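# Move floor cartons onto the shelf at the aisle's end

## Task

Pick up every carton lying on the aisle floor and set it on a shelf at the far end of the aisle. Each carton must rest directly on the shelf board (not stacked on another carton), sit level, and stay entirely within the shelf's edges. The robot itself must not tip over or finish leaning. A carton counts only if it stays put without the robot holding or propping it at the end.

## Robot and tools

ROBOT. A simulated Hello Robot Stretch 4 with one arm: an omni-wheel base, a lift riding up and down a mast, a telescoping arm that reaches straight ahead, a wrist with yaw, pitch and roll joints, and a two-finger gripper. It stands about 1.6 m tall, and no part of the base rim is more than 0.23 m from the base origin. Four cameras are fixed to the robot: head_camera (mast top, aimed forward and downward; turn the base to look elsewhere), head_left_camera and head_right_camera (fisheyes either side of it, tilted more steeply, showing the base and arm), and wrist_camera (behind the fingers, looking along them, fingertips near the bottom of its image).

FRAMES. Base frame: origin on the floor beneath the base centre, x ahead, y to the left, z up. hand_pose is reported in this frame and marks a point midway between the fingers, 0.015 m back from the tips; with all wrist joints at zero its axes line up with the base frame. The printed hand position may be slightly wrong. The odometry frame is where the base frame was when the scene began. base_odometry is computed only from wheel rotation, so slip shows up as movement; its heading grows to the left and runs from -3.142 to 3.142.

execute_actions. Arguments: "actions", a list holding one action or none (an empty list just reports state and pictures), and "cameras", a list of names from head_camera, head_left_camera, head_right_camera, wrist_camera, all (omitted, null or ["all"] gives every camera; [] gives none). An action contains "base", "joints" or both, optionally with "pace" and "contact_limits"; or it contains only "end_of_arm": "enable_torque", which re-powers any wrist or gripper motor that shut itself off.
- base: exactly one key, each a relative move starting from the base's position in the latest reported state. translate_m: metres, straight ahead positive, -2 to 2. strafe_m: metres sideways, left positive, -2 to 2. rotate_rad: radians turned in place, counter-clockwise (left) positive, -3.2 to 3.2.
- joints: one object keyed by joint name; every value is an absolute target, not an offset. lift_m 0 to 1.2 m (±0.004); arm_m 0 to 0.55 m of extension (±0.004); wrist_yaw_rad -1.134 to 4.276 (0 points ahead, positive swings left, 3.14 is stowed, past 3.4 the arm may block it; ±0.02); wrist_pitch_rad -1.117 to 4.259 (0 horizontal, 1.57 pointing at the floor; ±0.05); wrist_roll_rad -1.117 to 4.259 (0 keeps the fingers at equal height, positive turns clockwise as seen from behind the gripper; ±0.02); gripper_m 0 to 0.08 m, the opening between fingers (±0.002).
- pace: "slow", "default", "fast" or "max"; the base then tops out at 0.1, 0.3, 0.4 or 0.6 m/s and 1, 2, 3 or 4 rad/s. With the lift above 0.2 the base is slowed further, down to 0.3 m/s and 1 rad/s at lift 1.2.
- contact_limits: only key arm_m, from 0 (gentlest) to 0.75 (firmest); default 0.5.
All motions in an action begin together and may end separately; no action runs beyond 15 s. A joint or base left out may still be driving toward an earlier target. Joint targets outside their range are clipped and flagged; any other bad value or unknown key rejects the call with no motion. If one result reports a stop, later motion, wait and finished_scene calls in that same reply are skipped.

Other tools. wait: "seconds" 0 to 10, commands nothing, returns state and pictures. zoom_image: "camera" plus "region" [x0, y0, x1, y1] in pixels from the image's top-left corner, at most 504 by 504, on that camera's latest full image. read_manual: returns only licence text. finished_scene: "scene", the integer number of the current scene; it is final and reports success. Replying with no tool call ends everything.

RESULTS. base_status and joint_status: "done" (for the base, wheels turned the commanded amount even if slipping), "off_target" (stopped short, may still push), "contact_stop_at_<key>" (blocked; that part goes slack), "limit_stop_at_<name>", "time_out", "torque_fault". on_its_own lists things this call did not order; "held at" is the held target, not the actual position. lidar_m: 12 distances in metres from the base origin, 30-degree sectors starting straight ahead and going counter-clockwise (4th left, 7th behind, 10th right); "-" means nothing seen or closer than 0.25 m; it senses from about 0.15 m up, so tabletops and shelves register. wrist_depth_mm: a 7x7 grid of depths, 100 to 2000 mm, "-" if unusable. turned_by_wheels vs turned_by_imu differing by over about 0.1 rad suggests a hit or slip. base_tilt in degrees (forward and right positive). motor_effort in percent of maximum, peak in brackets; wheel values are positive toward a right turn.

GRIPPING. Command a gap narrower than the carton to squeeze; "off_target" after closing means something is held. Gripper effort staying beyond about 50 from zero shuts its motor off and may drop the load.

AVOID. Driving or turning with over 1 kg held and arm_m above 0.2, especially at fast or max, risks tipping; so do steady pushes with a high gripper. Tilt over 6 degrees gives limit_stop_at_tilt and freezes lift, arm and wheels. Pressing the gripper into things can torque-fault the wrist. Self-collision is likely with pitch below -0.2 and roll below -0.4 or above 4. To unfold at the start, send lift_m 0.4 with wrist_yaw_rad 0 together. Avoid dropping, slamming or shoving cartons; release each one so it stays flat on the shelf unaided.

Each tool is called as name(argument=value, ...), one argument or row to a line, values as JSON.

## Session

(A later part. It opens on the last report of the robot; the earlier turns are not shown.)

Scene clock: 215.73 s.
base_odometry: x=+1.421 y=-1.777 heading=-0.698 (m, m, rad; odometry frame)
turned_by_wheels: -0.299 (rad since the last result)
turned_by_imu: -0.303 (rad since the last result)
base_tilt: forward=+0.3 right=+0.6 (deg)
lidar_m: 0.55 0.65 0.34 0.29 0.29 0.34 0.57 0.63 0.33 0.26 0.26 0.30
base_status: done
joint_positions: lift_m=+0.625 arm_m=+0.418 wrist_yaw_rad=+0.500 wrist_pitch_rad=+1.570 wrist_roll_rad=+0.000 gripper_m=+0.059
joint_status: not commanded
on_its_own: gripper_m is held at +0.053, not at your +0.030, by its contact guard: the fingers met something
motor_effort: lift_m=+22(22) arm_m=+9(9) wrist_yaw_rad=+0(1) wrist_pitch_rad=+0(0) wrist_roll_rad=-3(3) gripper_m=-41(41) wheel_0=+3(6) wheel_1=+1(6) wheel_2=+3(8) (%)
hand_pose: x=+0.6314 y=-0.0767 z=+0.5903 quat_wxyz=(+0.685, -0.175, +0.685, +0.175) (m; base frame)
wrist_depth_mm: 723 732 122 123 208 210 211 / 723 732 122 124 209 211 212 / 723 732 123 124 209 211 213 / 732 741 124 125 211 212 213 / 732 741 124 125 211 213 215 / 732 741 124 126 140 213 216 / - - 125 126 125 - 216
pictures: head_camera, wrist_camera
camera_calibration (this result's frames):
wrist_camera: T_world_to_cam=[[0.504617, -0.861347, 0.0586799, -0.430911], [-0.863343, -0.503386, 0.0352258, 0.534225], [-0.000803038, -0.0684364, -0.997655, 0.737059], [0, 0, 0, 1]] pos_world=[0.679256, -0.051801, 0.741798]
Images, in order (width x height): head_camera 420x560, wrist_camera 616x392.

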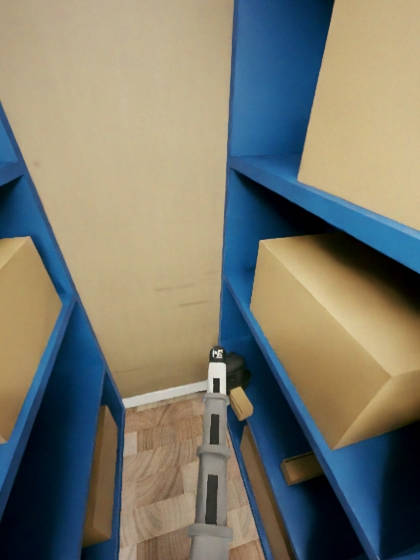

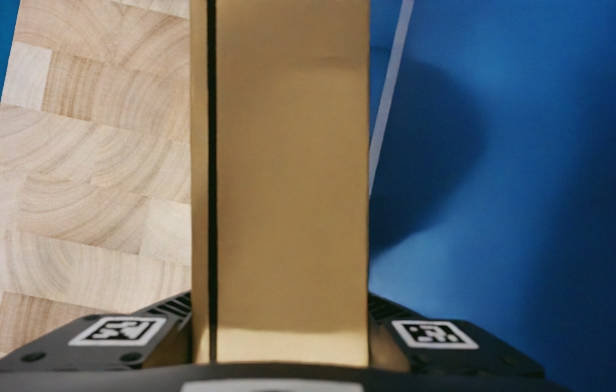

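Gap is 0.027. Continue.

execute_actions(
  actions=[
    {"base":{"rotate_rad":-0.23},"joints":{"wrist_yaw_rad":0.53},"pace":"slow"},
  ],
  cameras=["head_left_camera","wrist_camera"],
)

execute_actions(
  actions=[
    {"joints":{"lift_m":0.6},"pace":"slow"},
  ],
  cameras=[],
)

execute_actions(
  actions=[
    {"joints":{"gripper_m":0.08}},
  ],
  cameras=[],
)

execute_actions(
  actions=[
    {"joints":{"lift_m":0.652},"pace":"slow"},
  ],
  cameras=["head_left_camera","wrist_camera"],
)

Scene clock: 223.27 s.
base_odometry: x=+1.421 y=-1.777 heading=-0.928 (m, m, rad; odometry frame)
turned_by_wheels: -0.229 (rad since the last result)
turned_by_imu: -0.233 (rad since the last result)
base_tilt: forward=+0.3 right=+0.6 (deg)
lidar_m: 0.39 0.91 0.43 0.30 0.29 0.30 0.42 2.98 0.41 0.29 0.26 0.29
base_status: done
joint_positions: lift_m=+0.625 arm_m=+0.418 wrist_yaw_rad=+0.530 wrist_pitch_rad=+1.570 wrist_roll_rad=+0.000 gripper_m=+0.059
joint_status: all done
on_its_own: gripper_m is held at +0.053, not at your +0.030, by its contact guard: the fingers met something
motor_effort: lift_m=+22(22) arm_m=+9(9) wrist_yaw_rad=-1(1) wrist_pitch_rad=-2(1) wrist_roll_rad=-3(3) gripper_m=-40(41) wheel_0=+3(9) wheel_1=+2(10) wheel_2=+2(4) (%)
hand_pose: x=+0.6336 y=-0.0754 z=+0.5903 quat_wxyz=(+0.683, -0.185, +0.682, +0.185) (m; base frame)
wrist_depth_mm: 715 202 122 123 208 210 211 / 723 203 122 124 208 210 212 / 723 203 123 124 209 212 213 / 732 204 123 125 210 213 214 / 723 206 124 125 211 213 214 / 732 205 124 126 140 214 216 / - - 125 127 125 - 217
pictures: head_left_camera, wrist_camera
camera_calibration (this result's frames):
wrist_camera: T_world_to_cam=[[0.530114, -0.845894, 0.0586797, -0.445943], [-0.847926, -0.528943, 0.0352327, 0.525139], [0.00123506, -0.0684334, -0.997655, 0.735857], [0, 0, 0, 1]] pos_world=[0.68077, -0.0490943, 0.741797]
Images, in order (width x height): head_left_camera 420x672, wrist_camera 616x392.

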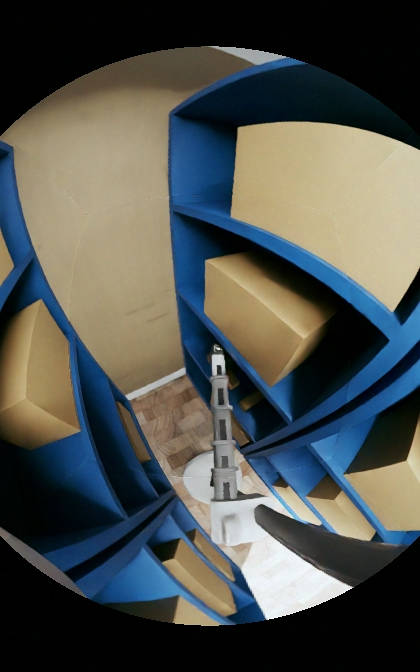

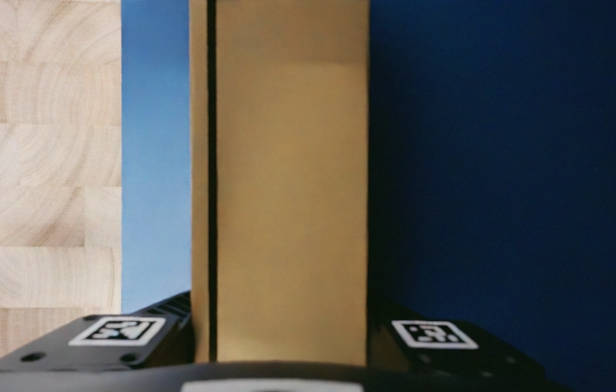

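Scene clock: 224.27 s.
base_odometry: x=+1.421 y=-1.777 heading=-0.928 (m, m, rad; odometry frame)
turned_by_wheels: +0.000 (rad since the last result)
turned_by_imu: +0.000 (rad since the last result)
base_tilt: forward=+0.2 right=+0.6 (deg)
lidar_m: 0.40 0.92 0.43 0.30 0.28 0.29 0.41 2.99 0.41 0.29 0.26 0.28
base_status: not commanded
joint_positions: lift_m=+0.600 arm_m=+0.418 wrist_yaw_rad=+0.530 wrist_pitch_rad=+1.570 wrist_roll_rad=+0.000 gripper_m=+0.059
joint_status: all done
on_its_own: gripper_m is held at +0.053, not at your +0.030, by its contact guard: the fingers met something
motor_effort: lift_m=+17(21) arm_m=+9(9) wrist_yaw_rad=-1(0) wrist_pitch_rad=-1(3) wrist_roll_rad=-3(3) gripper_m=-41(39) wheel_0=+3(3) wheel_1=+1(2) wheel_2=+2(2) (%)
hand_pose: x=+0.6336 y=-0.0754 z=+0.5658 quat_wxyz=(+0.683, -0.185, +0.682, +0.185) (m; base frame)
wrist_depth_mm: 691 177 122 123 182 185 186 / 699 178 122 124 183 185 187 / 699 178 123 124 184 186 187 / 699 179 123 125 185 186 189 / 707 180 124 125 185 188 190 / 707 180 124 126 140 189 191 / - - 125 126 125 - 191
pictures: none
No camera images: the call's "cameras" was empty. Leave "cameras" out to get every camera's image.

Scene clock: 225.20 s.
base_odometry: x=+1.421 y=-1.777 heading=-0.928 (m, m, rad; odometry frame)
turned_by_wheels: +0.000 (rad since the last result)
turned_by_imu: +0.000 (rad since the last result)
base_tilt: forward=+0.3 right=+0.5 (deg)
lidar_m: 0.41 0.90 0.43 0.31 0.28 0.29 0.41 2.98 0.42 0.29 0.26 0.27
base_status: not commanded
joint_positions: lift_m=+0.600 arm_m=+0.418 wrist_yaw_rad=+0.530 wrist_pitch_rad=+1.570 wrist_roll_rad=+0.000 gripper_m=+0.080
joint_status: all done
motor_effort: lift_m=+16(16) arm_m=+9(9) wrist_yaw_rad=-1(0) wrist_pitch_rad=-1(0) wrist_roll_rad=-2(3) gripper_m=+2(42) wheel_0=+3(3) wheel_1=+1(1) wheel_2=+2(1) (%)
hand_pose: x=+0.6336 y=-0.0754 z=+0.5658 quat_wxyz=(+0.683, -0.185, +0.682, +0.185) (m; base frame)
wrist_depth_mm: 691 177 123 124 183 185 186 / 699 178 124 125 183 186 187 / 699 179 124 125 184 187 188 / 699 179 125 126 185 187 189 / 707 180 125 126 186 188 189 / 707 139 126 127 148 189 190 / - 117 126 127 129 - -
pictures: none
No camera images: the call's "cameras" was empty. Leave "cameras" out to get every camera's image.

Scene clock: 226.50 s.
base_odometry: x=+1.421 y=-1.777 heading=-0.928 (m, m, rad; odometry frame)
turned_by_wheels: +0.000 (rad since the last result)
turned_by_imu: +0.000 (rad since the last result)
base_tilt: forward=+0.4 right=+0.6 (deg)
lidar_m: 0.40 0.91 0.43 0.30 0.28 0.29 0.41 2.98 0.43 0.28 0.26 0.28
base_status: not commanded
joint_positions: lift_m=+0.652 arm_m=+0.418 wrist_yaw_rad=+0.530 wrist_pitch_rad=+1.570 wrist_roll_rad=+0.000 gripper_m=+0.080
joint_status: all done
motor_effort: lift_m=+22(24) arm_m=+9(9) wrist_yaw_rad=+0(0) wrist_pitch_rad=-1(0) wrist_roll_rad=-2(3) gripper_m=+0(4) wheel_0=+3(3) wheel_1=+2(1) wheel_2=+2(2) (%)
hand_pose: x=+0.6336 y=-0.0754 z=+0.6173 quat_wxyz=(+0.683, -0.185, +0.682, +0.185) (m; base frame)
wrist_depth_mm: 750 741 174 176 235 237 239 / 750 759 175 177 236 238 239 / 750 759 176 177 236 240 242 / 750 768 177 178 238 240 241 / 759 759 178 179 239 241 243 / 759 139 178 179 171 241 244 / - 117 179 180 138 - 245
pictures: head_left_camera, wrist_camera
camera_calibration (this result's frames):
wrist_camera: T_world_to_cam=[[0.530114, -0.845893, 0.0586797, -0.447526], [-0.847925, -0.528943, 0.0352329, 0.52419], [0.00123498, -0.0684334, -0.997655, 0.762759], [0, 0, 0, 1]] pos_world=[0.680771, -0.0490942, 0.768762]
Images, in order (width x height): head_left_camera 420x672, wrist_camera 616x392.

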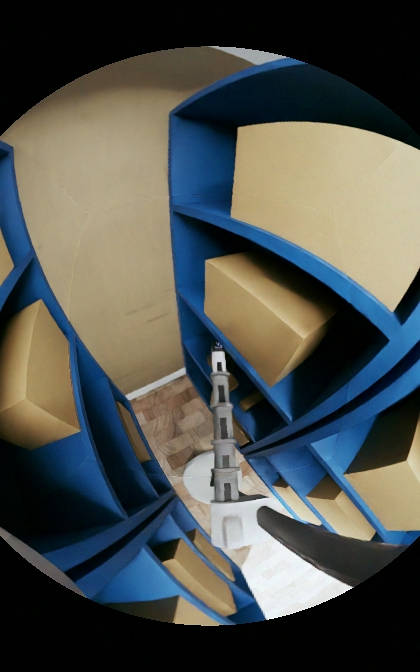

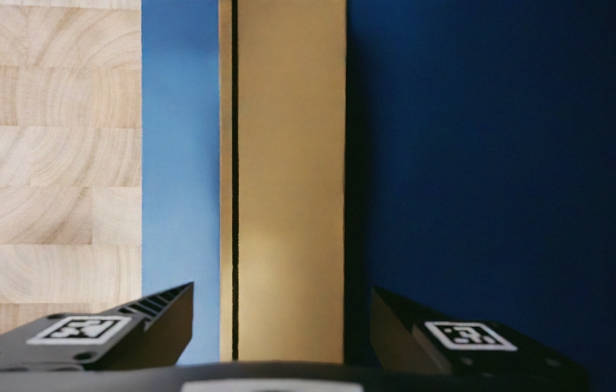

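finished_scene(
  scene=1,
)

The scene is finished: the task was done.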